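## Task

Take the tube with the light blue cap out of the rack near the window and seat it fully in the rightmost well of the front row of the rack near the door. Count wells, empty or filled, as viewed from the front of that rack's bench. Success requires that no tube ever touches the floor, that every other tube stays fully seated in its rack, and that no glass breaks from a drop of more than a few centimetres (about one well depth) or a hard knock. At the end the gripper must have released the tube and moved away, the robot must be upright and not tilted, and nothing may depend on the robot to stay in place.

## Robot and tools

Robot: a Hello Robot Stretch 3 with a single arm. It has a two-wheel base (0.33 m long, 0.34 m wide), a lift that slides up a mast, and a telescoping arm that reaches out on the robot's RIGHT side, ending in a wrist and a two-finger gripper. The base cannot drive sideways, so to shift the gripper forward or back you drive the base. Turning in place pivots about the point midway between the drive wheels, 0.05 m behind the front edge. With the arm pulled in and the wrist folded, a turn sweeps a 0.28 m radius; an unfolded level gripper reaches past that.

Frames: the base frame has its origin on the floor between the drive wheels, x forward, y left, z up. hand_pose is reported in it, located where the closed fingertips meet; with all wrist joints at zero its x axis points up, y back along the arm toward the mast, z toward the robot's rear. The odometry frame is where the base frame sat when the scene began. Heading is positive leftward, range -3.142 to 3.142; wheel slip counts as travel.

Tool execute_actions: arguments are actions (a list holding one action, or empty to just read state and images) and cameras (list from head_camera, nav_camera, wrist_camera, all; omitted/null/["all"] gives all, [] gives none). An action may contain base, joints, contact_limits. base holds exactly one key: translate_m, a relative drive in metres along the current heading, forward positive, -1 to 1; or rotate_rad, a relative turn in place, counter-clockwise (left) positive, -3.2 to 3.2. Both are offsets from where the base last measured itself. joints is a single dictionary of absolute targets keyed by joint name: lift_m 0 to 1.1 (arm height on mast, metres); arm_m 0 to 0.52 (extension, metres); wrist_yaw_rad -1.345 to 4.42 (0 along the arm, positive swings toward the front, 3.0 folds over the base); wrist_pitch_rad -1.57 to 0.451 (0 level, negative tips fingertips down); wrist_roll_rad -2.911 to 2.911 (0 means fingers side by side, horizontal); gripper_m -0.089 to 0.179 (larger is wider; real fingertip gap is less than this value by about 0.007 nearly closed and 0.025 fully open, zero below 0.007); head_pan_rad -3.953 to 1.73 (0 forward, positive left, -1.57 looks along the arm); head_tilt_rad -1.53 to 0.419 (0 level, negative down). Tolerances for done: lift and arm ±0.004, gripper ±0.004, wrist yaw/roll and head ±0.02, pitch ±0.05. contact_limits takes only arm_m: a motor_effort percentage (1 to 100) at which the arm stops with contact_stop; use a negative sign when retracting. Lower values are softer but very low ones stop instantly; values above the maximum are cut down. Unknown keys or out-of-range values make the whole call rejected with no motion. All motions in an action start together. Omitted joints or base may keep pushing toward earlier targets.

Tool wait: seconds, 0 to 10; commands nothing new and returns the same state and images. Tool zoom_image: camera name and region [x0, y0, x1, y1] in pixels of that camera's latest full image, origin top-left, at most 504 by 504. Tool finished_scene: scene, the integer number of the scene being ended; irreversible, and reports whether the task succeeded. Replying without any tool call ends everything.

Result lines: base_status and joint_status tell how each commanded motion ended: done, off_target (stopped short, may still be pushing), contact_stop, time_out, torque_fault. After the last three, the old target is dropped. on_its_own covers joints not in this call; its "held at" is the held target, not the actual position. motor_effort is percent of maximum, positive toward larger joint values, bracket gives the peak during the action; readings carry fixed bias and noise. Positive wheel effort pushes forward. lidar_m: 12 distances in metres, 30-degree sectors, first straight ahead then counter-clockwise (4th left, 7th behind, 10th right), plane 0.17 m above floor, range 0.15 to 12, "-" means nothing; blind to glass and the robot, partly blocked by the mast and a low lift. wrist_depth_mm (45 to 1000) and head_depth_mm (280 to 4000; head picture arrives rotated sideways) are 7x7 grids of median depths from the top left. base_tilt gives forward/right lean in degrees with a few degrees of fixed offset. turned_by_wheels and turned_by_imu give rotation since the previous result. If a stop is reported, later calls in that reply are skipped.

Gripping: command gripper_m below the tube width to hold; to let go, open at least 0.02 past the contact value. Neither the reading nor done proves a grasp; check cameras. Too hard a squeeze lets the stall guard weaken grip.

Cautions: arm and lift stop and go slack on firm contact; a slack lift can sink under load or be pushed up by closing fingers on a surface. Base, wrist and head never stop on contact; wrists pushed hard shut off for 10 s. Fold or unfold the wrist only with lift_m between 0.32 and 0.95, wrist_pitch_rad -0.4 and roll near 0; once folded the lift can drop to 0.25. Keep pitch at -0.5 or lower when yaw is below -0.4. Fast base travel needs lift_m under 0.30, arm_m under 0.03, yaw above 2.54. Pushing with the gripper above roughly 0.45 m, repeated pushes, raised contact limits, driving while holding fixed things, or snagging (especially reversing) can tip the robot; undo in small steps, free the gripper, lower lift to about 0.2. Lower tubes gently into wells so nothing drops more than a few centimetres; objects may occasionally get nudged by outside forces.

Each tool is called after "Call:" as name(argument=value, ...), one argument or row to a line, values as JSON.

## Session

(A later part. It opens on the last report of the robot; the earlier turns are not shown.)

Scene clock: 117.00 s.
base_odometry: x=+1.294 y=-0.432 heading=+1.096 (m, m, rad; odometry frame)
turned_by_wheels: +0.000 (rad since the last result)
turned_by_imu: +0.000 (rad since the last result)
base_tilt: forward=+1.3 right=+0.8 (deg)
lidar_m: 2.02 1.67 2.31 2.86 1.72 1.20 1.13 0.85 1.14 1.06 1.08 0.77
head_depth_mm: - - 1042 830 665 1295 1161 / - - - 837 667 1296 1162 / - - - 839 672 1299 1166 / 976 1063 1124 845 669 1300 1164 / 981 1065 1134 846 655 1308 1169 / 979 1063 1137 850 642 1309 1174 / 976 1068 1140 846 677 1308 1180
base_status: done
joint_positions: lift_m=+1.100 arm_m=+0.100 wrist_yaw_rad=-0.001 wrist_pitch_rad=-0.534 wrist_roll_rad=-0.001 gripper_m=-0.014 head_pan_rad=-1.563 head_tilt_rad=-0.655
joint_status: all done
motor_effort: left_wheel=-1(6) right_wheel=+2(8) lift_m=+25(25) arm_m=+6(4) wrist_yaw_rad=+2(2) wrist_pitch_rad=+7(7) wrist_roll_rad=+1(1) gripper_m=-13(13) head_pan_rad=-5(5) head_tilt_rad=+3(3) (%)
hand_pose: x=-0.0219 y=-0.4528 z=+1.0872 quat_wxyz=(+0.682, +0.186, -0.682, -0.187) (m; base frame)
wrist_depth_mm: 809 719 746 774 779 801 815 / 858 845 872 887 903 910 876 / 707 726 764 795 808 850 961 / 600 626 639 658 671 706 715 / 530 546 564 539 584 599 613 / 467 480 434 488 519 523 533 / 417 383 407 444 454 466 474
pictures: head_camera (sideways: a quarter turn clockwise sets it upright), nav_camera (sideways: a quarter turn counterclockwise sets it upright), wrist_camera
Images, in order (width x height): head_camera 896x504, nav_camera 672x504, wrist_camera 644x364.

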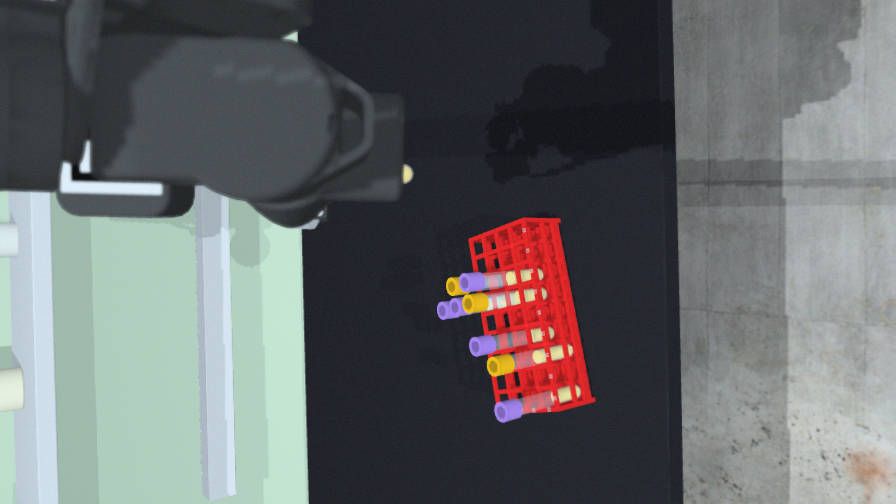

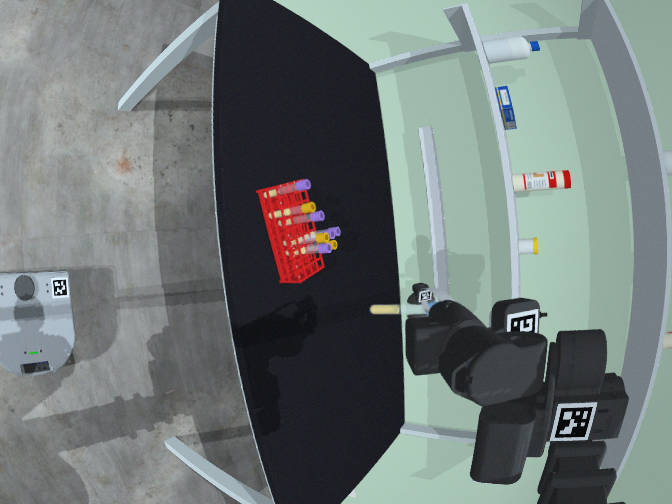

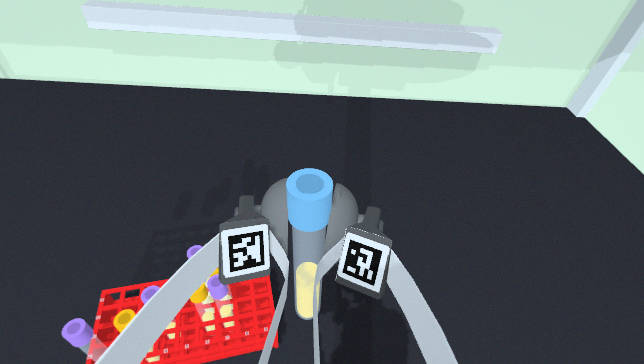

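Call:
execute_actions(
  actions=[
    {"base":{"translate_m":0.035},"joints":{"arm_m":0.02,"head_tilt_rad":-0.8}},
  ],
  cameras=["head_camera","wrist_camera"],
)

Scene clock: 120.27 s.
base_odometry: x=+1.310 y=-0.401 heading=+1.096 (m, m, rad; odometry frame)
turned_by_wheels: +0.000 (rad since the last result)
turned_by_imu: +0.000 (rad since the last result)
base_tilt: forward=+1.3 right=+1.0 (deg)
lidar_m: 1.98 1.64 2.28 2.86 1.77 1.23 1.17 0.88 1.13 1.06 1.08 0.73
head_depth_mm: - - - 657 642 1271 1103 / - - - - 643 1267 1117 / - 1115 - 677 645 1259 1114 / 987 1106 887 680 649 1266 1120 / 980 1110 898 666 651 1279 1119 / 981 1110 901 707 652 1283 1125 / 986 1111 905 729 658 1281 1130
base_status: done
joint_positions: lift_m=+1.100 arm_m=+0.020 wrist_yaw_rad=-0.001 wrist_pitch_rad=-0.534 wrist_roll_rad=-0.001 gripper_m=-0.014 head_pan_rad=-1.563 head_tilt_rad=-0.790
joint_status: all done
motor_effort: left_wheel=-2(4) right_wheel=+2(5) lift_m=+25(24) arm_m=-8(7) wrist_yaw_rad=+2(2) wrist_pitch_rad=+7(7) wrist_roll_rad=+1(1) gripper_m=-13(12) head_pan_rad=-5(5) head_tilt_rad=-7(23) (%)
hand_pose: x=-0.0218 y=-0.3737 z=+1.0872 quat_wxyz=(+0.682, +0.186, -0.682, -0.187) (m; base frame)
wrist_depth_mm: 885 911 895 857 819 875 870 / 853 890 939 933 966 977 974 / 712 724 757 794 829 837 900 / 606 626 647 658 685 710 721 / 526 541 570 482 587 599 609 / 472 468 464 479 511 528 535 / 424 428 438 443 454 470 473
pictures: head_camera (sideways: a quarter turn clockwise sets it upright), wrist_camera
Images, in order (width x height): head_camera 896x504, wrist_camera 644x364.

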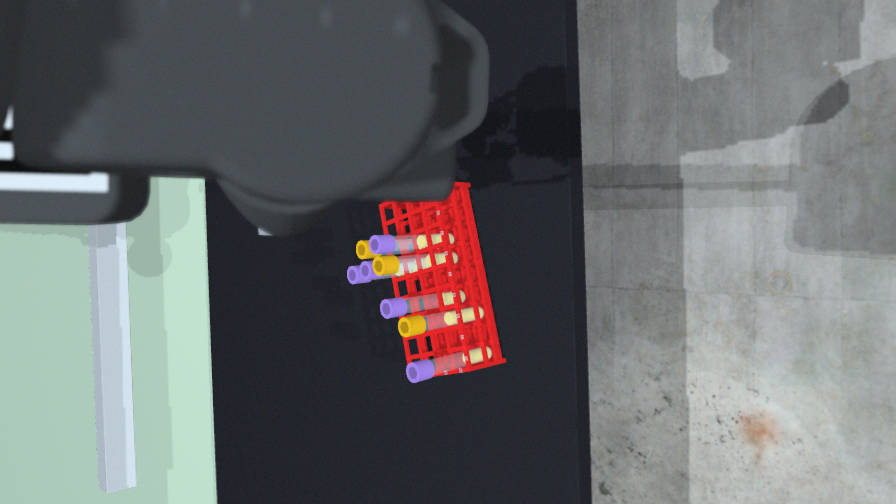

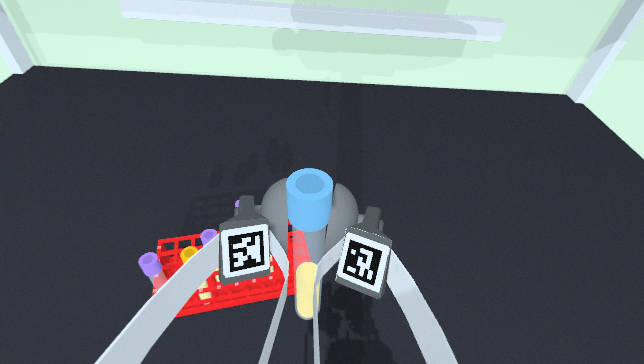

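Call:
execute_actions(
  actions=[
    {"joints":{"lift_m":0.985,"arm_m":0.12}},
  ],
  cameras=["head_camera","wrist_camera"],
)

Scene clock: 123.30 s.
base_odometry: x=+1.310 y=-0.401 heading=+1.096 (m, m, rad; odometry frame)
turned_by_wheels: +0.000 (rad since the last result)
turned_by_imu: +0.000 (rad since the last result)
base_tilt: forward=+1.3 right=+0.8 (deg)
lidar_m: 1.98 1.63 2.28 2.85 1.77 1.23 1.16 0.88 1.13 1.06 1.08 0.73
head_depth_mm: 983 - - 670 639 1259 1105 / 981 - - 673 644 1267 1112 / 980 1105 - 679 644 1275 1114 / 981 1110 891 679 649 1276 1118 / 980 1107 893 663 649 1287 1119 / 976 1106 899 709 654 1289 1122 / 985 1107 910 729 656 1284 1129
base_status: not commanded
joint_positions: lift_m=+0.985 arm_m=+0.120 wrist_yaw_rad=-0.001 wrist_pitch_rad=-0.534 wrist_roll_rad=+0.000 gripper_m=-0.014 head_pan_rad=-1.563 head_tilt_rad=-0.790
joint_status: all done
motor_effort: left_wheel=-2(2) right_wheel=+2(2) lift_m=+16(22) arm_m=+6(8) wrist_yaw_rad=+1(1) wrist_pitch_rad=+7(7) wrist_roll_rad=+1(1) gripper_m=-13(13) head_pan_rad=-5(5) head_tilt_rad=-6(6) (%)
hand_pose: x=-0.0218 y=-0.4727 z=+0.9728 quat_wxyz=(+0.682, +0.186, -0.682, -0.187) (m; base frame)
wrist_depth_mm: 782 787 802 790 801 796 790 / 645 655 692 719 747 780 821 / 532 554 572 588 603 634 650 / 452 463 477 489 510 524 536 / 397 404 287 343 439 443 459 / 311 297 310 354 382 389 402 / 299 292 316 327 339 345 354
pictures: head_camera (sideways: a quarter turn clockwise sets it upright), wrist_camera
Images, in order (width x height): head_camera 896x504, wrist_camera 644x364.

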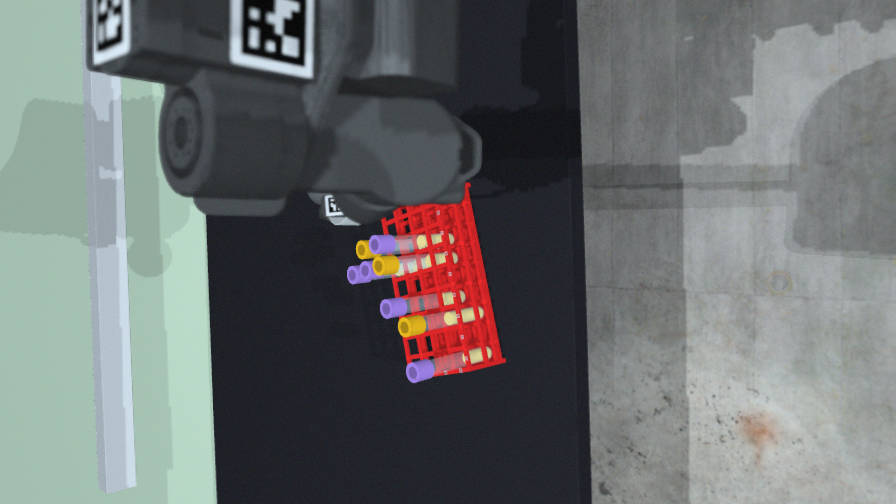

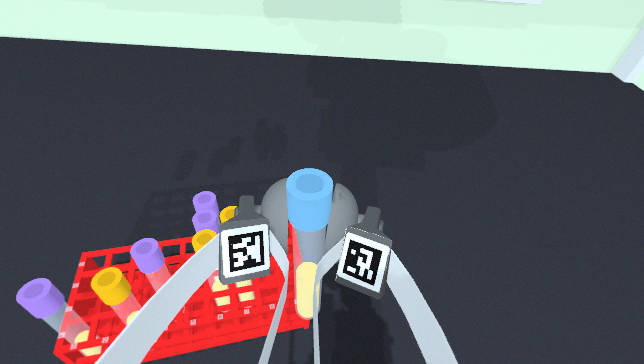

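Call:
execute_actions(
  actions=[
    {"base":{"translate_m":-0.17},"joints":{"lift_m":1.0}},
  ],
  cameras=[],
)

Call:
execute_actions(
  actions=[
    {"joints":{"wrist_yaw_rad":0.8,"head_pan_rad":-1.35,"head_tilt_rad":-0.7}},
  ],
  cameras=["head_camera","wrist_camera"],
)

Scene clock: 126.87 s.
base_odometry: x=+1.232 y=-0.552 heading=+1.096 (m, m, rad; odometry frame)
turned_by_wheels: +0.000 (rad since the last result)
turned_by_imu: +0.000 (rad since the last result)
base_tilt: forward=+1.3 right=+1.0 (deg)
lidar_m: 2.15 1.80 2.40 2.82 1.52 1.06 0.99 0.75 1.15 1.08 1.10 0.89
head_depth_mm: 967 - - 681 1379 1258 1103 / 984 - - 693 1381 1261 1104 / 992 - - 694 1376 1271 1115 / 992 1122 892 719 1377 1272 1123 / 993 1122 898 702 1395 1281 1117 / 993 1122 901 688 1394 1283 1124 / 990 1119 908 673 656 1284 1129
base_status: done
joint_positions: lift_m=+1.000 arm_m=+0.120 wrist_yaw_rad=-0.001 wrist_pitch_rad=-0.535 wrist_roll_rad=+0.000 gripper_m=-0.014 head_pan_rad=-1.563 head_tilt_rad=-0.790
joint_status: all done
motor_effort: left_wheel=-2(9) right_wheel=+2(4) lift_m=+25(25) arm_m=+6(6) wrist_yaw_rad=+1(2) wrist_pitch_rad=+7(7) wrist_roll_rad=+0(1) gripper_m=-13(13) head_pan_rad=-5(5) head_tilt_rad=-6(6) (%)
hand_pose: x=-0.0218 y=-0.4727 z=+0.9871 quat_wxyz=(+0.682, +0.187, -0.682, -0.187) (m; base frame)
wrist_depth_mm: 806 810 805 789 794 812 795 / 662 697 722 752 780 816 876 / 554 567 595 610 628 664 684 / 472 491 498 512 523 543 565 / 340 413 439 420 458 466 478 / 321 346 374 381 397 409 412 / 324 334 340 346 355 364 370
pictures: none
No camera images: the call's "cameras" was empty. Leave "cameras" out to get every camera's image.

Scene clock: 128.23 s.
base_odometry: x=+1.232 y=-0.552 heading=+1.096 (m, m, rad; odometry frame)
turned_by_wheels: +0.000 (rad since the last result)
turned_by_imu: +0.000 (rad since the last result)
base_tilt: forward=+1.3 right=+0.9 (deg)
lidar_m: 2.15 1.80 2.40 2.82 1.51 1.05 0.99 0.74 1.15 1.08 1.10 0.89
head_depth_mm: 952 1030 1057 - 628 1289 1142 / 972 1065 1037 - 624 1322 1140 / 993 1125 907 745 643 1322 1144 / 1014 1148 1023 708 660 1329 1142 / 1042 1185 1032 711 665 1323 1145 / 1061 1217 1032 710 685 1335 1150 / 1090 1254 1036 801 707 1334 1156
base_status: not commanded
joint_positions: lift_m=+1.000 arm_m=+0.120 wrist_yaw_rad=+0.797 wrist_pitch_rad=-0.535 wrist_roll_rad=+0.000 gripper_m=-0.014 head_pan_rad=-1.357 head_tilt_rad=-0.705
joint_status: all done
motor_effort: left_wheel=-1(2) right_wheel=+2(3) lift_m=+25(25) arm_m=+6(6) wrist_yaw_rad=+3(4) wrist_pitch_rad=+7(7) wrist_roll_rad=+1(1) gripper_m=-13(13) head_pan_rad=+4(31) head_tilt_rad=+2(15) (%)
hand_pose: x=+0.1275 y=-0.4101 z=+0.9871 quat_wxyz=(+0.701, +0.437, -0.555, +0.093) (m; base frame)
wrist_depth_mm: - - - 999 927 753 598 / - 703 731 743 787 783 682 / - 568 591 613 637 662 676 / - 497 483 353 530 537 559 / - 997 436 370 453 466 476 / - - 375 376 396 409 416 / - - - 346 352 360 371
pictures: head_camera (sideways: a quarter turn clockwise sets it upright), wrist_camera
Images, in order (width x height): head_camera 896x504, wrist_camera 644x364.

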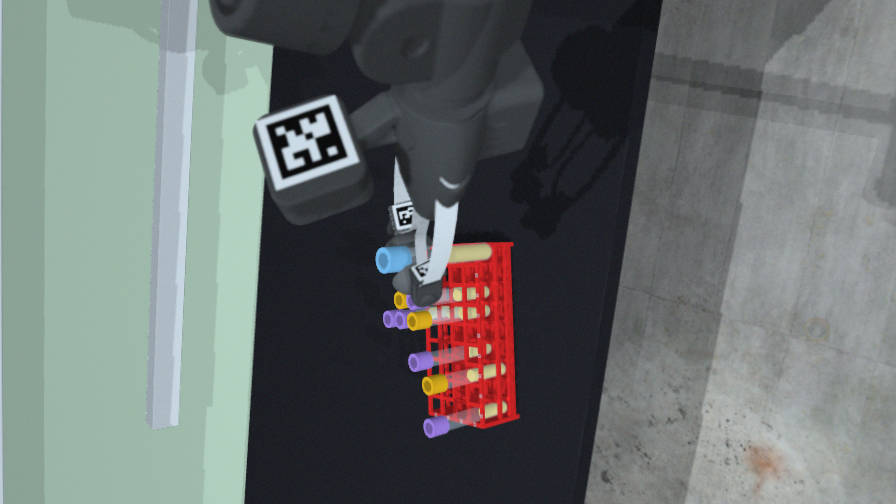

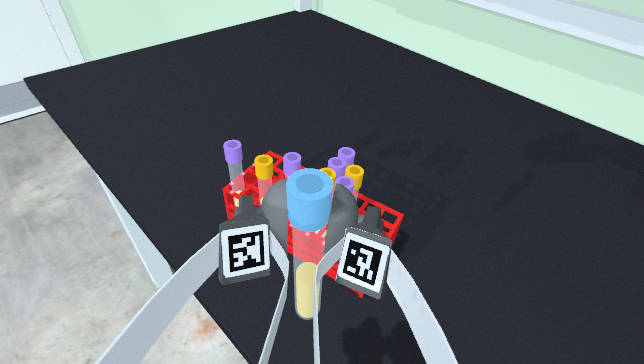

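Call:
zoom_image(
  camera="head_camera",
  region=[370,220,540,340],
)

Region (370, 220, 540, 340) of head_camera's 896x504 image, scaled by 2.965, with more detail than that image has; it fills the top 356 rows of this view, and the rest is white.

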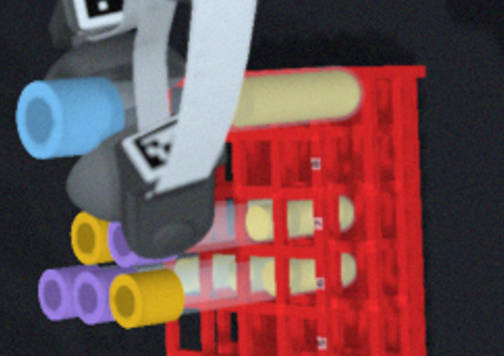

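Call:
execute_actions(
  actions=[
    {"base":{"translate_m":0.015},"joints":{"arm_m":0.2}},
  ],
  cameras=["head_camera"],
)

Call:
execute_actions(
  actions=[
    {"joints":{"lift_m":0.975}},
  ],
  cameras=["head_camera","wrist_camera"],
)

Scene clock: 132.13 s.
base_odometry: x=+1.239 y=-0.539 heading=+1.096 (m, m, rad; odometry frame)
turned_by_wheels: +0.000 (rad since the last result)
turned_by_imu: +0.000 (rad since the last result)
base_tilt: forward=+1.3 right=+0.9 (deg)
lidar_m: 2.14 1.79 2.39 2.83 1.54 1.07 1.01 0.76 1.15 1.07 1.10 0.87
head_depth_mm: 950 1026 - 757 637 1285 1140 / 973 1045 - 756 638 1315 1144 / 988 1075 1062 788 641 1323 1146 / 1019 1149 1063 711 662 1326 1144 / 1042 1187 1030 711 665 1331 1152 / 1064 1214 1037 748 683 1338 1152 / 1088 1245 1044 801 705 1335 1152
base_status: done
joint_positions: lift_m=+1.000 arm_m=+0.200 wrist_yaw_rad=+0.798 wrist_pitch_rad=-0.535 wrist_roll_rad=+0.000 gripper_m=-0.014 head_pan_rad=-1.357 head_tilt_rad=-0.705
joint_status: all done
motor_effort: left_wheel=-2(4) right_wheel=+2(7) lift_m=+26(25) arm_m=+6(5) wrist_yaw_rad=+2(3) wrist_pitch_rad=+7(7) wrist_roll_rad=+1(1) gripper_m=-12(14) head_pan_rad=+5(5) head_tilt_rad=+2(3) (%)
hand_pose: x=+0.1276 y=-0.4899 z=+0.9871 quat_wxyz=(+0.701, +0.437, -0.555, +0.093) (m; base frame)
wrist_depth_mm: - - - 973 836 634 550 / 677 685 725 758 779 741 618 / 546 572 597 615 629 645 638 / 483 483 503 517 522 543 558 / - 413 369 304 457 467 477 / - 376 361 343 397 404 416 / - 345 339 336 352 362 368
pictures: head_camera (sideways: a quarter turn clockwise sets it upright)
Images, in order (width x height): head_camera 896x504.

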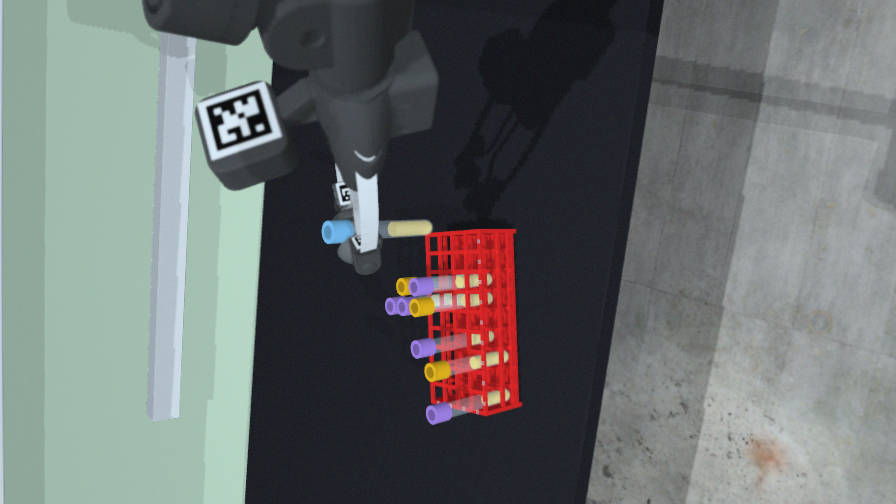

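Scene clock: 133.13 s.
base_odometry: x=+1.239 y=-0.539 heading=+1.096 (m, m, rad; odometry frame)
turned_by_wheels: +0.000 (rad since the last result)
turned_by_imu: +0.000 (rad since the last result)
base_tilt: forward=+1.3 right=+0.9 (deg)
lidar_m: 2.14 1.78 2.38 2.83 1.54 1.07 1.01 0.76 1.15 1.07 1.10 0.87
head_depth_mm: 956 1018 - 735 639 1292 1142 / 973 1060 - 736 642 1313 1139 / 996 1119 983 763 642 1329 1142 / 1017 1160 1030 709 660 1329 1150 / 1032 1185 1034 711 666 1331 1154 / 1060 1210 1037 750 684 1343 1149 / 1084 1248 1040 799 708 1338 1148
base_status: not commanded
joint_positions: lift_m=+0.975 arm_m=+0.200 wrist_yaw_rad=+0.798 wrist_pitch_rad=-0.535 wrist_roll_rad=+0.000 gripper_m=-0.014 head_pan_rad=-1.357 head_tilt_rad=-0.705
joint_status: all done
motor_effort: left_wheel=-2(2) right_wheel=+2(1) lift_m=+16(21) arm_m=+6(6) wrist_yaw_rad=+2(2) wrist_pitch_rad=+7(7) wrist_roll_rad=+1(1) gripper_m=-12(14) head_pan_rad=+4(5) head_tilt_rad=+2(2) (%)
hand_pose: x=+0.1276 y=-0.4899 z=+0.9627 quat_wxyz=(+0.701, +0.437, -0.555, +0.093) (m; base frame)
wrist_depth_mm: - - 864 919 824 686 538 / 630 645 676 712 737 708 621 / 508 529 550 564 585 610 616 / 452 440 442 474 488 515 518 / - 383 350 324 423 433 440 / - 346 339 323 368 377 387 / - 318 317 317 323 336 342
pictures: head_camera (sideways: a quarter turn clockwise sets it upright), wrist_camera
Images, in order (width x height): head_camera 896x504, wrist_camera 644x364.

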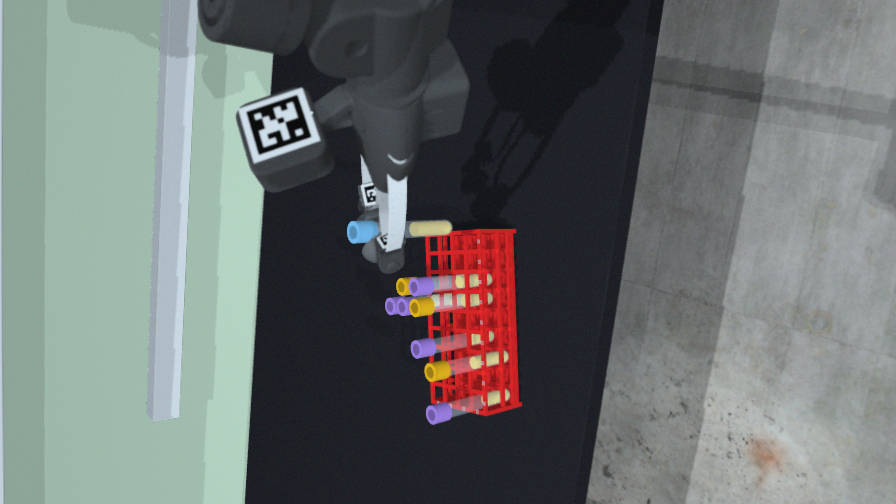

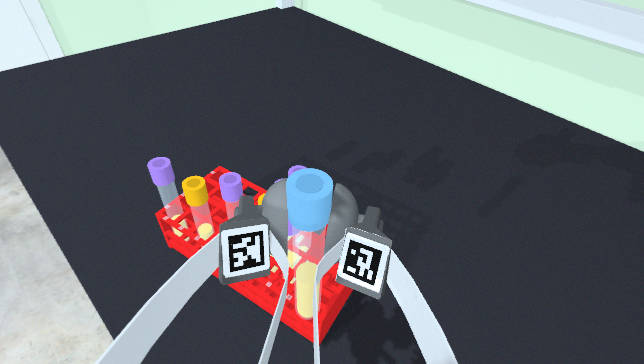

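Call:
execute_actions(
  actions=[
    {"base":{"translate_m":0.015}},
  ],
  cameras=["head_camera","wrist_camera"],
)

Call:
zoom_image(
  camera="head_camera",
  region=[390,200,540,310],
)

Scene clock: 134.47 s.
base_odometry: x=+1.246 y=-0.526 heading=+1.096 (m, m, rad; odometry frame)
turned_by_wheels: +0.000 (rad since the last result)
turned_by_imu: +0.000 (rad since the last result)
base_tilt: forward=+1.2 right=+1.0 (deg)
lidar_m: 2.12 1.77 2.37 2.83 1.57 1.08 1.02 0.77 1.15 1.07 1.09 0.86
head_depth_mm: 949 1021 - 734 637 1290 1140 / 969 1051 - 737 639 1314 1138 / 987 1127 981 764 642 1328 1139 / 1012 1150 1026 680 663 1325 1146 / 1035 1179 1028 713 666 1335 1148 / 1059 1214 1032 774 687 1337 1149 / 1082 1245 1037 803 704 1333 1154
base_status: done
joint_positions: lift_m=+0.975 arm_m=+0.200 wrist_yaw_rad=+0.798 wrist_pitch_rad=-0.535 wrist_roll_rad=+0.000 gripper_m=-0.014 head_pan_rad=-1.357 head_tilt_rad=-0.705
joint_status: not commanded
motor_effort: left_wheel=-2(3) right_wheel=+2(6) lift_m=+15(16) arm_m=+5(6) wrist_yaw_rad=+2(2) wrist_pitch_rad=+7(7) wrist_roll_rad=+1(1) gripper_m=-13(14) head_pan_rad=+5(5) head_tilt_rad=+2(2) (%)
hand_pose: x=+0.1276 y=-0.4899 z=+0.9627 quat_wxyz=(+0.701, +0.437, -0.555, +0.093) (m; base frame)
wrist_depth_mm: - - 875 912 831 691 535 / 630 641 669 695 729 716 622 / 519 532 548 566 583 613 629 / 449 437 460 470 490 508 517 / - 383 345 269 424 432 443 / - 348 338 302 371 376 384 / - 317 318 313 330 334 343
pictures: head_camera (sideways: a quarter turn clockwise sets it upright), wrist_camera
Images, in order (width x height): head_camera 896x504, wrist_camera 644x364.

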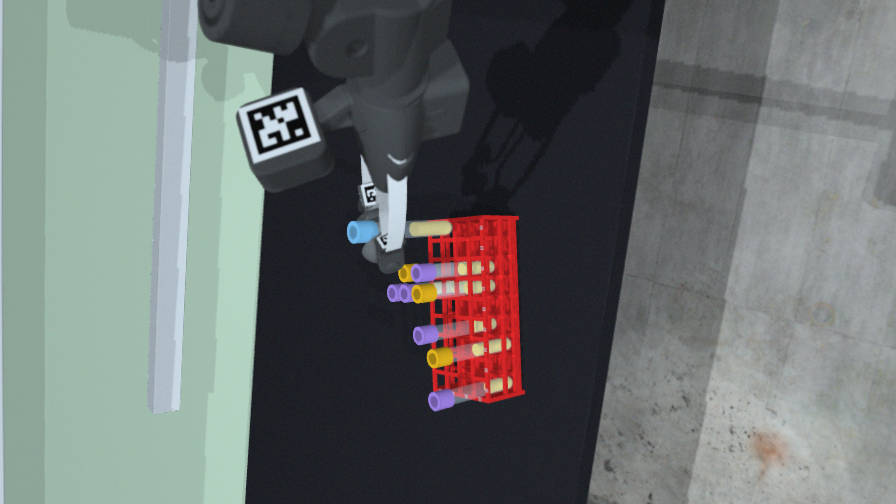

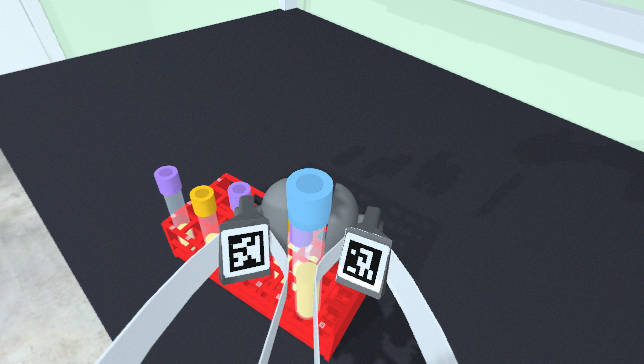

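Region (390, 200, 540, 310) of head_camera's 896x504 image, scaled by 3.360, with more detail than that image has; it fills the top 370 rows of this view, and the rest is white.

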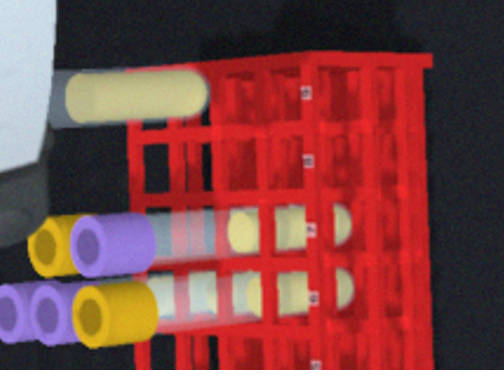

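Call:
execute_actions(
  actions=[
    {"joints":{"arm_m":0.235,"lift_m":0.945}},
  ],
  cameras=["head_camera"],
)

Call:
zoom_image(
  camera="head_camera",
  region=[390,200,540,310],
)

Scene clock: 137.53 s.
base_odometry: x=+1.246 y=-0.526 heading=+1.096 (m, m, rad; odometry frame)
turned_by_wheels: +0.000 (rad since the last result)
turned_by_imu: +0.000 (rad since the last result)
base_tilt: forward=+1.2 right=+0.9 (deg)
lidar_m: 2.12 1.77 2.38 2.83 1.56 1.08 1.03 0.77 1.15 1.07 1.09 0.86
head_depth_mm: 955 1030 - 732 637 1287 1141 / 971 1056 1058 737 641 1314 1138 / 987 1119 1020 765 644 1329 1144 / 1015 1152 1022 687 661 1326 1146 / 1036 1184 1030 713 663 1337 1151 / 1061 1211 1030 772 684 1343 1147 / 1083 1243 1041 800 706 1337 1156
base_status: not commanded
joint_positions: lift_m=+0.945 arm_m=+0.235 wrist_yaw_rad=+0.798 wrist_pitch_rad=-0.535 wrist_roll_rad=+0.000 gripper_m=-0.014 head_pan_rad=-1.357 head_tilt_rad=-0.705
joint_status: all done
motor_effort: left_wheel=-2(3) right_wheel=+2(1) lift_m=+15(16) arm_m=+6(6) wrist_yaw_rad=+2(2) wrist_pitch_rad=+7(7) wrist_roll_rad=+1(1) gripper_m=-13(13) head_pan_rad=+4(4) head_tilt_rad=+2(2) (%)
hand_pose: x=+0.1276 y=-0.5249 z=+0.9327 quat_wxyz=(+0.701, +0.437, -0.555, +0.093) (m; base frame)
wrist_depth_mm: - - 777 828 783 666 543 / 564 579 602 625 665 660 595 / 465 484 498 509 530 556 569 / 397 343 348 418 445 458 475 / 349 312 311 289 385 390 404 / 314 312 275 277 335 342 351 / 291 285 281 283 299 309 313
pictures: head_camera (sideways: a quarter turn clockwise sets it upright)
Images, in order (width x height): head_camera 896x504.

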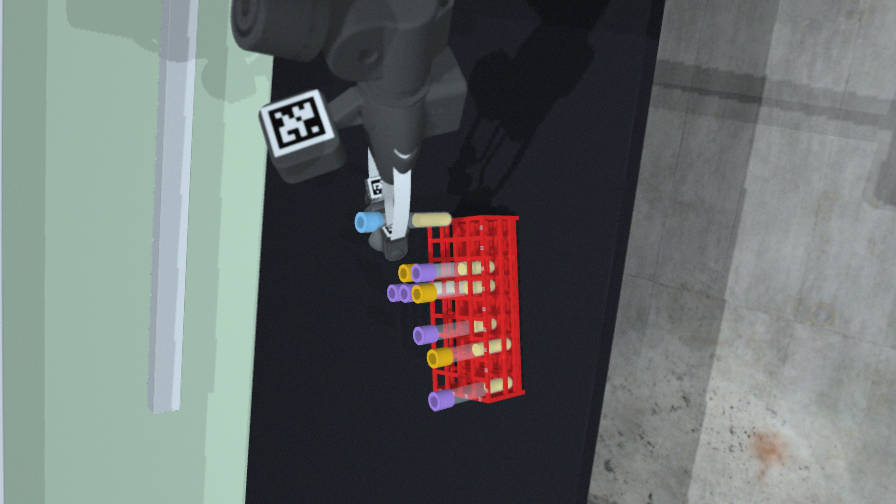

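Region (390, 200, 540, 310) of head_camera's 896x504 image, scaled by 3.360, with more detail than that image has; it fills the top 370 rows of this view, and the rest is white.

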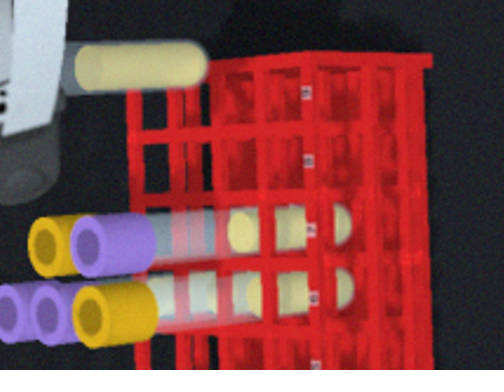

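Call:
execute_actions(
  actions=[
    {"base":{"translate_m":0.009},"joints":{"lift_m":0.93}},
  ],
  cameras=["head_camera","wrist_camera"],
)

Call:
zoom_image(
  camera="head_camera",
  region=[390,200,540,310],
)

Scene clock: 140.27 s.
base_odometry: x=+1.250 y=-0.518 heading=+1.096 (m, m, rad; odometry frame)
turned_by_wheels: +0.000 (rad since the last result)
turned_by_imu: +0.000 (rad since the last result)
base_tilt: forward=+1.3 right=+0.9 (deg)
lidar_m: 2.11 1.76 2.37 3.12 1.57 1.09 1.03 0.78 1.15 1.07 1.09 0.85
head_depth_mm: 950 1031 - 733 636 1292 1133 / 965 1055 1109 736 639 1304 1143 / 997 1124 1042 762 643 1325 1142 / 1011 1156 1028 681 662 1328 1146 / 1035 1181 1034 725 666 1327 1147 / 1057 1205 1035 775 684 1332 1148 / 1085 1240 1043 802 705 1329 1151
base_status: done
joint_positions: lift_m=+0.930 arm_m=+0.235 wrist_yaw_rad=+0.798 wrist_pitch_rad=-0.535 wrist_roll_rad=+0.000 gripper_m=-0.014 head_pan_rad=-1.357 head_tilt_rad=-0.705
joint_status: all done
motor_effort: left_wheel=-2(6) right_wheel=+1(6) lift_m=+16(16) arm_m=+6(6) wrist_yaw_rad=+2(2) wrist_pitch_rad=+7(7) wrist_roll_rad=+1(1) gripper_m=-13(13) head_pan_rad=+5(4) head_tilt_rad=+2(2) (%)
hand_pose: x=+0.1276 y=-0.5249 z=+0.9177 quat_wxyz=(+0.701, +0.437, -0.555, +0.093) (m; base frame)
wrist_depth_mm: - 702 745 795 773 656 554 / 535 549 579 601 626 655 591 / 443 457 471 490 511 527 546 / 379 323 342 320 422 437 446 / 332 307 308 276 364 377 379 / 299 298 266 258 318 324 333 / 275 268 266 264 282 292 297
pictures: head_camera (sideways: a quarter turn clockwise sets it upright), wrist_camera
Images, in order (width x height): head_camera 896x504, wrist_camera 644x364.

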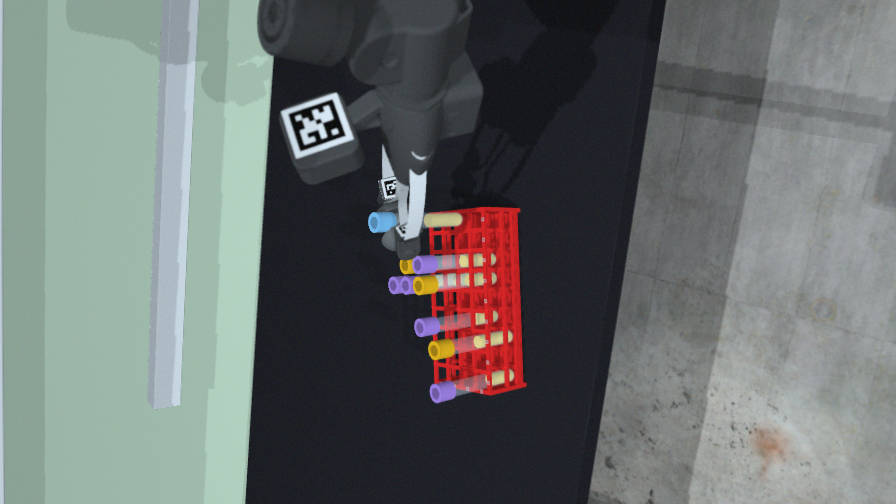

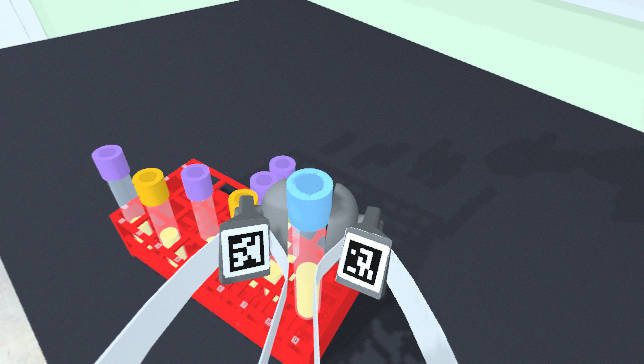

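Region (390, 200, 540, 310) of head_camera's 896x504 image, scaled by 3.360, with more detail than that image has; it fills the top 370 rows of this view, and the rest is white.

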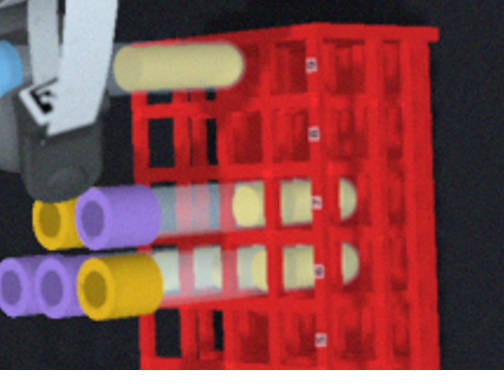

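Call:
zoom_image(
  camera="wrist_camera",
  region=[220,230,400,364],
)

Region (220, 230, 400, 364) of wrist_camera's 644x364 image, scaled by 2.800; it fills the top 375 rows of this view, and the rest is white.

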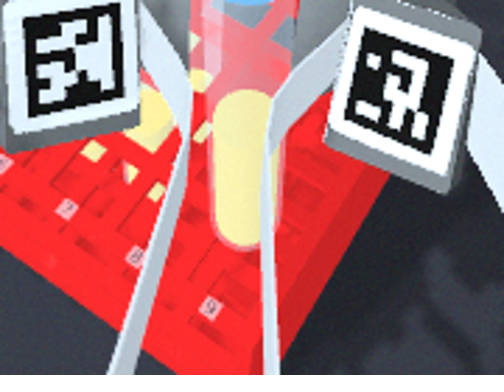

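Call:
execute_actions(
  actions=[
    {"joints":{"lift_m":0.918}},
  ],
  cameras=["head_camera","wrist_camera"],
)

Call:
zoom_image(
  camera="head_camera",
  region=[420,190,520,260],
)

Call:
zoom_image(
  camera="wrist_camera",
  region=[220,230,400,364],
)

Scene clock: 142.83 s.
base_odometry: x=+1.250 y=-0.518 heading=+1.096 (m, m, rad; odometry frame)
turned_by_wheels: +0.000 (rad since the last result)
turned_by_imu: +0.000 (rad since the last result)
base_tilt: forward=+1.3 right=+1.0 (deg)
lidar_m: 2.12 1.76 2.36 3.12 1.58 1.09 1.03 0.77 1.14 1.07 1.09 0.85
head_depth_mm: 954 1033 - - 637 1292 1134 / 971 1061 1058 - 640 1292 1135 / 992 1125 1067 752 642 1326 1144 / 1016 1147 1027 678 661 1331 1145 / 1034 1181 1029 724 663 1333 1151 / 1060 1207 1032 770 684 1334 1147 / 1081 1236 1038 799 707 1335 1149
base_status: not commanded
joint_positions: lift_m=+0.918 arm_m=+0.235 wrist_yaw_rad=+0.798 wrist_pitch_rad=-0.535 wrist_roll_rad=+0.000 gripper_m=-0.014 head_pan_rad=-1.357 head_tilt_rad=-0.705
joint_status: all done
motor_effort: left_wheel=-3(2) right_wheel=+1(2) lift_m=+16(18) arm_m=+6(6) wrist_yaw_rad=+2(2) wrist_pitch_rad=+7(7) wrist_roll_rad=+1(1) gripper_m=-12(13) head_pan_rad=+4(4) head_tilt_rad=+2(2) (%)
hand_pose: x=+0.1276 y=-0.5249 z=+0.9057 quat_wxyz=(+0.701, +0.437, -0.555, +0.093) (m; base frame)
wrist_depth_mm: - 677 713 739 756 658 558 / 512 536 550 575 606 625 580 / 424 434 452 474 484 505 516 / 361 285 229 310 407 414 431 / 318 294 276 261 351 357 369 / 282 285 257 238 309 312 320 / 261 256 256 254 271 275 283
pictures: head_camera (sideways: a quarter turn clockwise sets it upright), wrist_camera
Images, in order (width x height): head_camera 896x504, wrist_camera 644x364.

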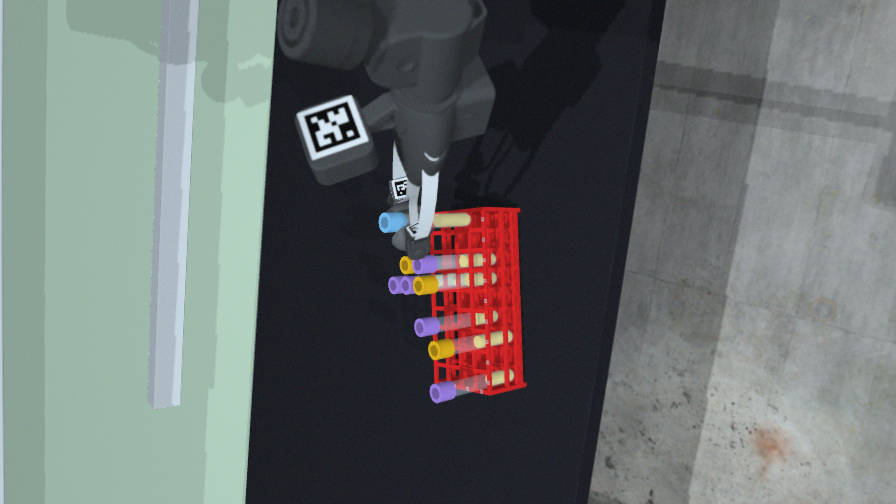

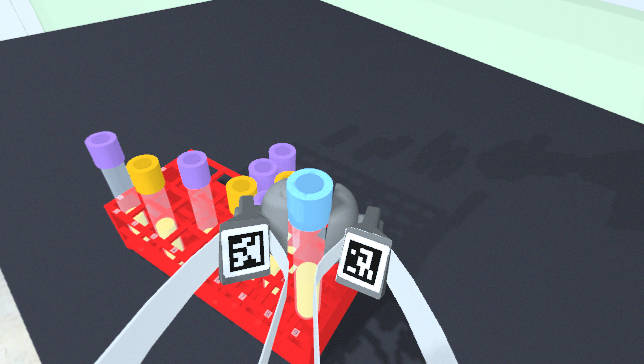

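Region (420, 190, 520, 260) of head_camera's 896x504 image, scaled by 5.040, with more detail than that image has; it fills the top 353 rows of this view, and the rest is white.

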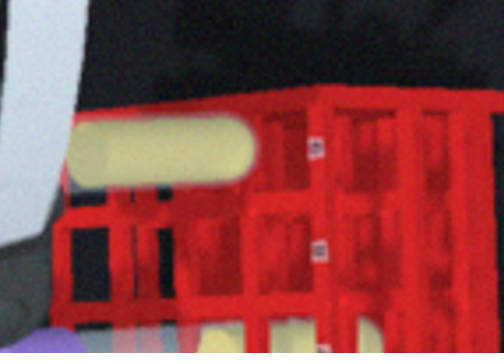

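Region (220, 230, 400, 364) of wrist_camera's 644x364 image, scaled by 2.800; it fills the top 375 rows of this view, and the rest is white.

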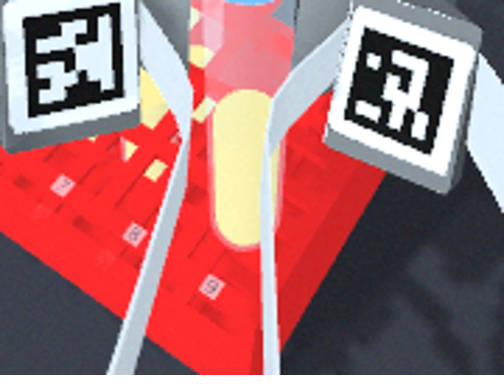

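Call:
execute_actions(
  actions=[
    {"joints":{"lift_m":0.905}},
  ],
  cameras=["head_camera","wrist_camera"],
)

Call:
zoom_image(
  camera="head_camera",
  region=[420,190,520,260],
)

Scene clock: 144.80 s.
base_odometry: x=+1.250 y=-0.518 heading=+1.096 (m, m, rad; odometry frame)
turned_by_wheels: +0.000 (rad since the last result)
turned_by_imu: +0.000 (rad since the last result)
base_tilt: forward=+1.3 right=+0.9 (deg)
lidar_m: 2.12 1.76 2.37 3.13 1.58 1.09 1.03 0.78 1.14 1.07 1.09 0.85
head_depth_mm: 951 1035 1096 - 637 1282 1136 / 977 1056 1061 - 639 1294 1139 / 993 1124 1065 761 641 1328 1143 / 1018 1149 1019 679 661 1325 1147 / 1030 1179 1025 723 661 1338 1149 / 1061 1207 1035 774 684 1327 1148 / 1085 1240 1046 799 705 1335 1145
base_status: not commanded
joint_positions: lift_m=+0.905 arm_m=+0.235 wrist_yaw_rad=+0.798 wrist_pitch_rad=-0.535 wrist_roll_rad=+0.000 gripper_m=-0.014 head_pan_rad=-1.357 head_tilt_rad=-0.705
joint_status: all done
motor_effort: left_wheel=-2(1) right_wheel=+1(2) lift_m=+15(17) arm_m=+5(5) wrist_yaw_rad=+2(2) wrist_pitch_rad=+7(7) wrist_roll_rad=+1(1) gripper_m=-13(14) head_pan_rad=+5(4) head_tilt_rad=+2(2) (%)
hand_pose: x=+0.1276 y=-0.5249 z=+0.8927 quat_wxyz=(+0.701, +0.437, -0.555, +0.093) (m; base frame)
wrist_depth_mm: - 648 672 721 742 656 556 / 488 506 531 545 573 589 576 / 401 413 433 447 463 478 491 / 346 287 221 213 387 393 409 / 303 280 259 239 333 342 350 / 269 273 252 233 292 295 304 / 245 244 246 242 258 264 270
pictures: head_camera (sideways: a quarter turn clockwise sets it upright), wrist_camera
Images, in order (width x height): head_camera 896x504, wrist_camera 644x364.

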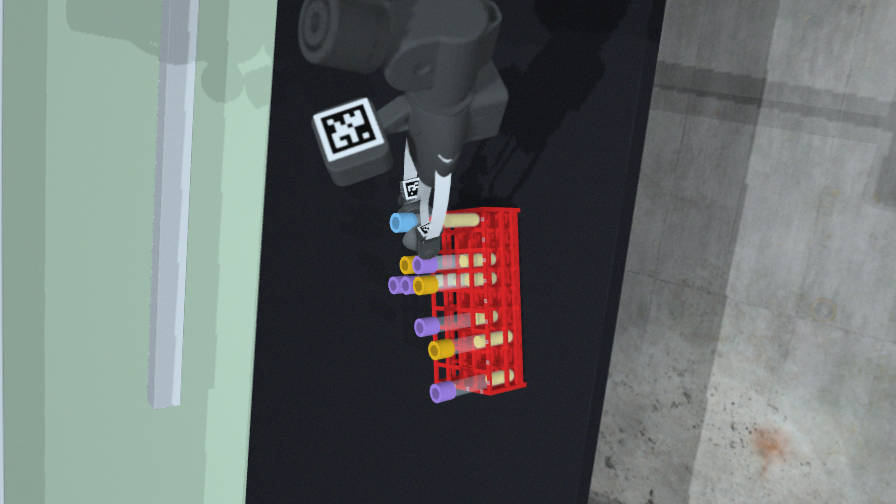

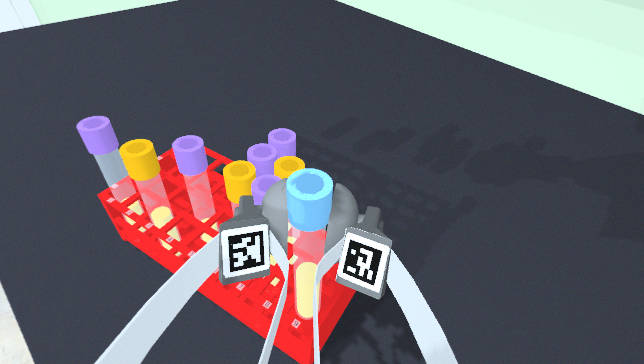

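Region (420, 190, 520, 260) of head_camera's 896x504 image, scaled by 5.040, with more detail than that image has; it fills the top 353 rows of this view, and the rest is white.

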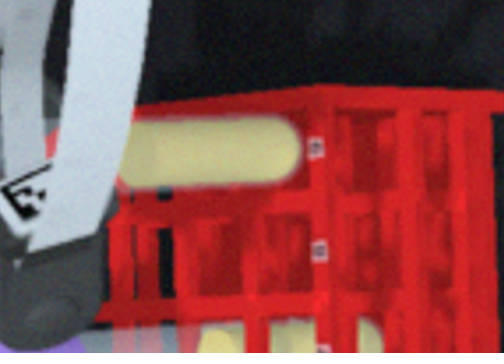

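Call:
execute_actions(
  actions=[
    {"joints":{"lift_m":0.895}},
  ],
  cameras=["head_camera","wrist_camera"],
)

Call:
zoom_image(
  camera="head_camera",
  region=[420,190,520,260],
)

Call:
zoom_image(
  camera="wrist_camera",
  region=[220,230,400,364],
)

Scene clock: 146.43 s.
base_odometry: x=+1.250 y=-0.518 heading=+1.096 (m, m, rad; odometry frame)
turned_by_wheels: +0.000 (rad since the last result)
turned_by_imu: +0.000 (rad since the last result)
base_tilt: forward=+1.3 right=+1.0 (deg)
lidar_m: 2.11 1.76 2.37 3.13 1.58 1.09 1.03 0.77 1.14 1.07 1.09 0.85
head_depth_mm: 947 1032 1098 - 638 1285 1135 / 970 1057 1068 - 639 1286 1146 / 997 1131 1062 751 643 1319 1146 / 1014 1146 1020 680 662 1335 1148 / 1030 1186 1031 725 663 1334 1153 / 1060 1215 1034 774 686 1325 1151 / 1079 1242 1042 797 707 1339 1155
base_status: not commanded
joint_positions: lift_m=+0.895 arm_m=+0.235 wrist_yaw_rad=+0.798 wrist_pitch_rad=-0.535 wrist_roll_rad=+0.000 gripper_m=-0.014 head_pan_rad=-1.357 head_tilt_rad=-0.705
joint_status: all done
motor_effort: left_wheel=-1(2) right_wheel=+3(3) lift_m=+15(15) arm_m=+5(5) wrist_yaw_rad=+2(2) wrist_pitch_rad=+7(7) wrist_roll_rad=+1(1) gripper_m=-13(12) head_pan_rad=+5(5) head_tilt_rad=+3(2) (%)
hand_pose: x=+0.1276 y=-0.5249 z=+0.8827 quat_wxyz=(+0.701, +0.437, -0.555, +0.093) (m; base frame)
wrist_depth_mm: 588 618 653 685 706 663 561 / 472 489 506 535 547 573 571 / 381 369 410 429 442 459 474 / 332 272 252 198 367 382 397 / 292 275 259 235 318 324 334 / 258 262 242 221 279 284 292 / 235 235 237 235 249 253 260
pictures: head_camera (sideways: a quarter turn clockwise sets it upright), wrist_camera
Images, in order (width x height): head_camera 896x504, wrist_camera 644x364.

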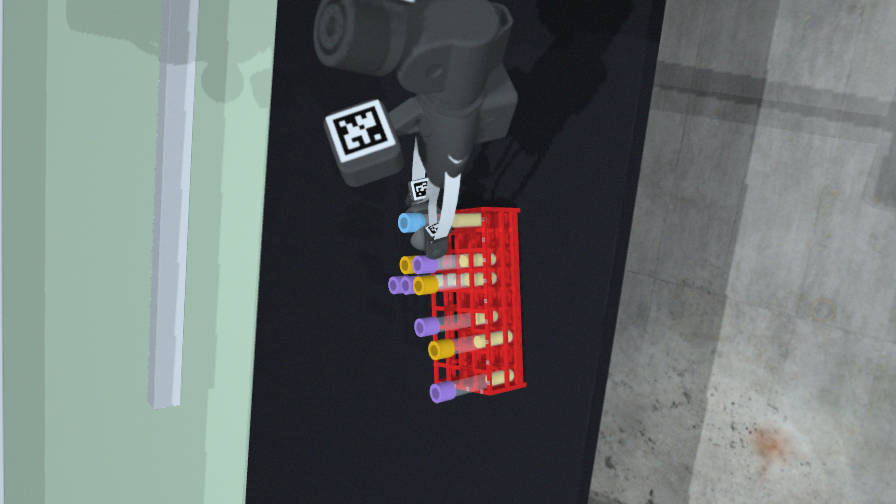

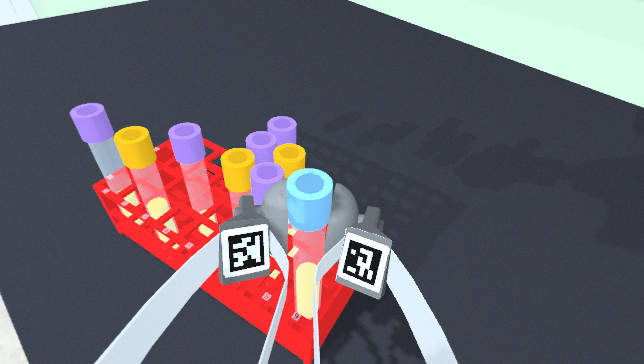

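Region (420, 190, 520, 260) of head_camera's 896x504 image, scaled by 5.040, with more detail than that image has; it fills the top 353 rows of this view, and the rest is white.

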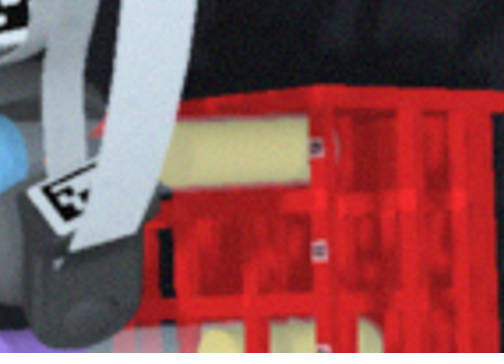

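Region (220, 230, 400, 364) of wrist_camera's 644x364 image, scaled by 2.800; it fills the top 375 rows of this view, and the rest is white.

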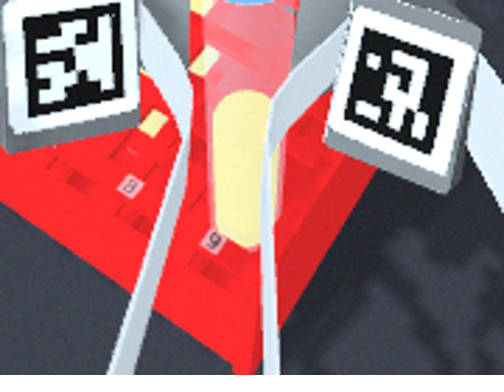

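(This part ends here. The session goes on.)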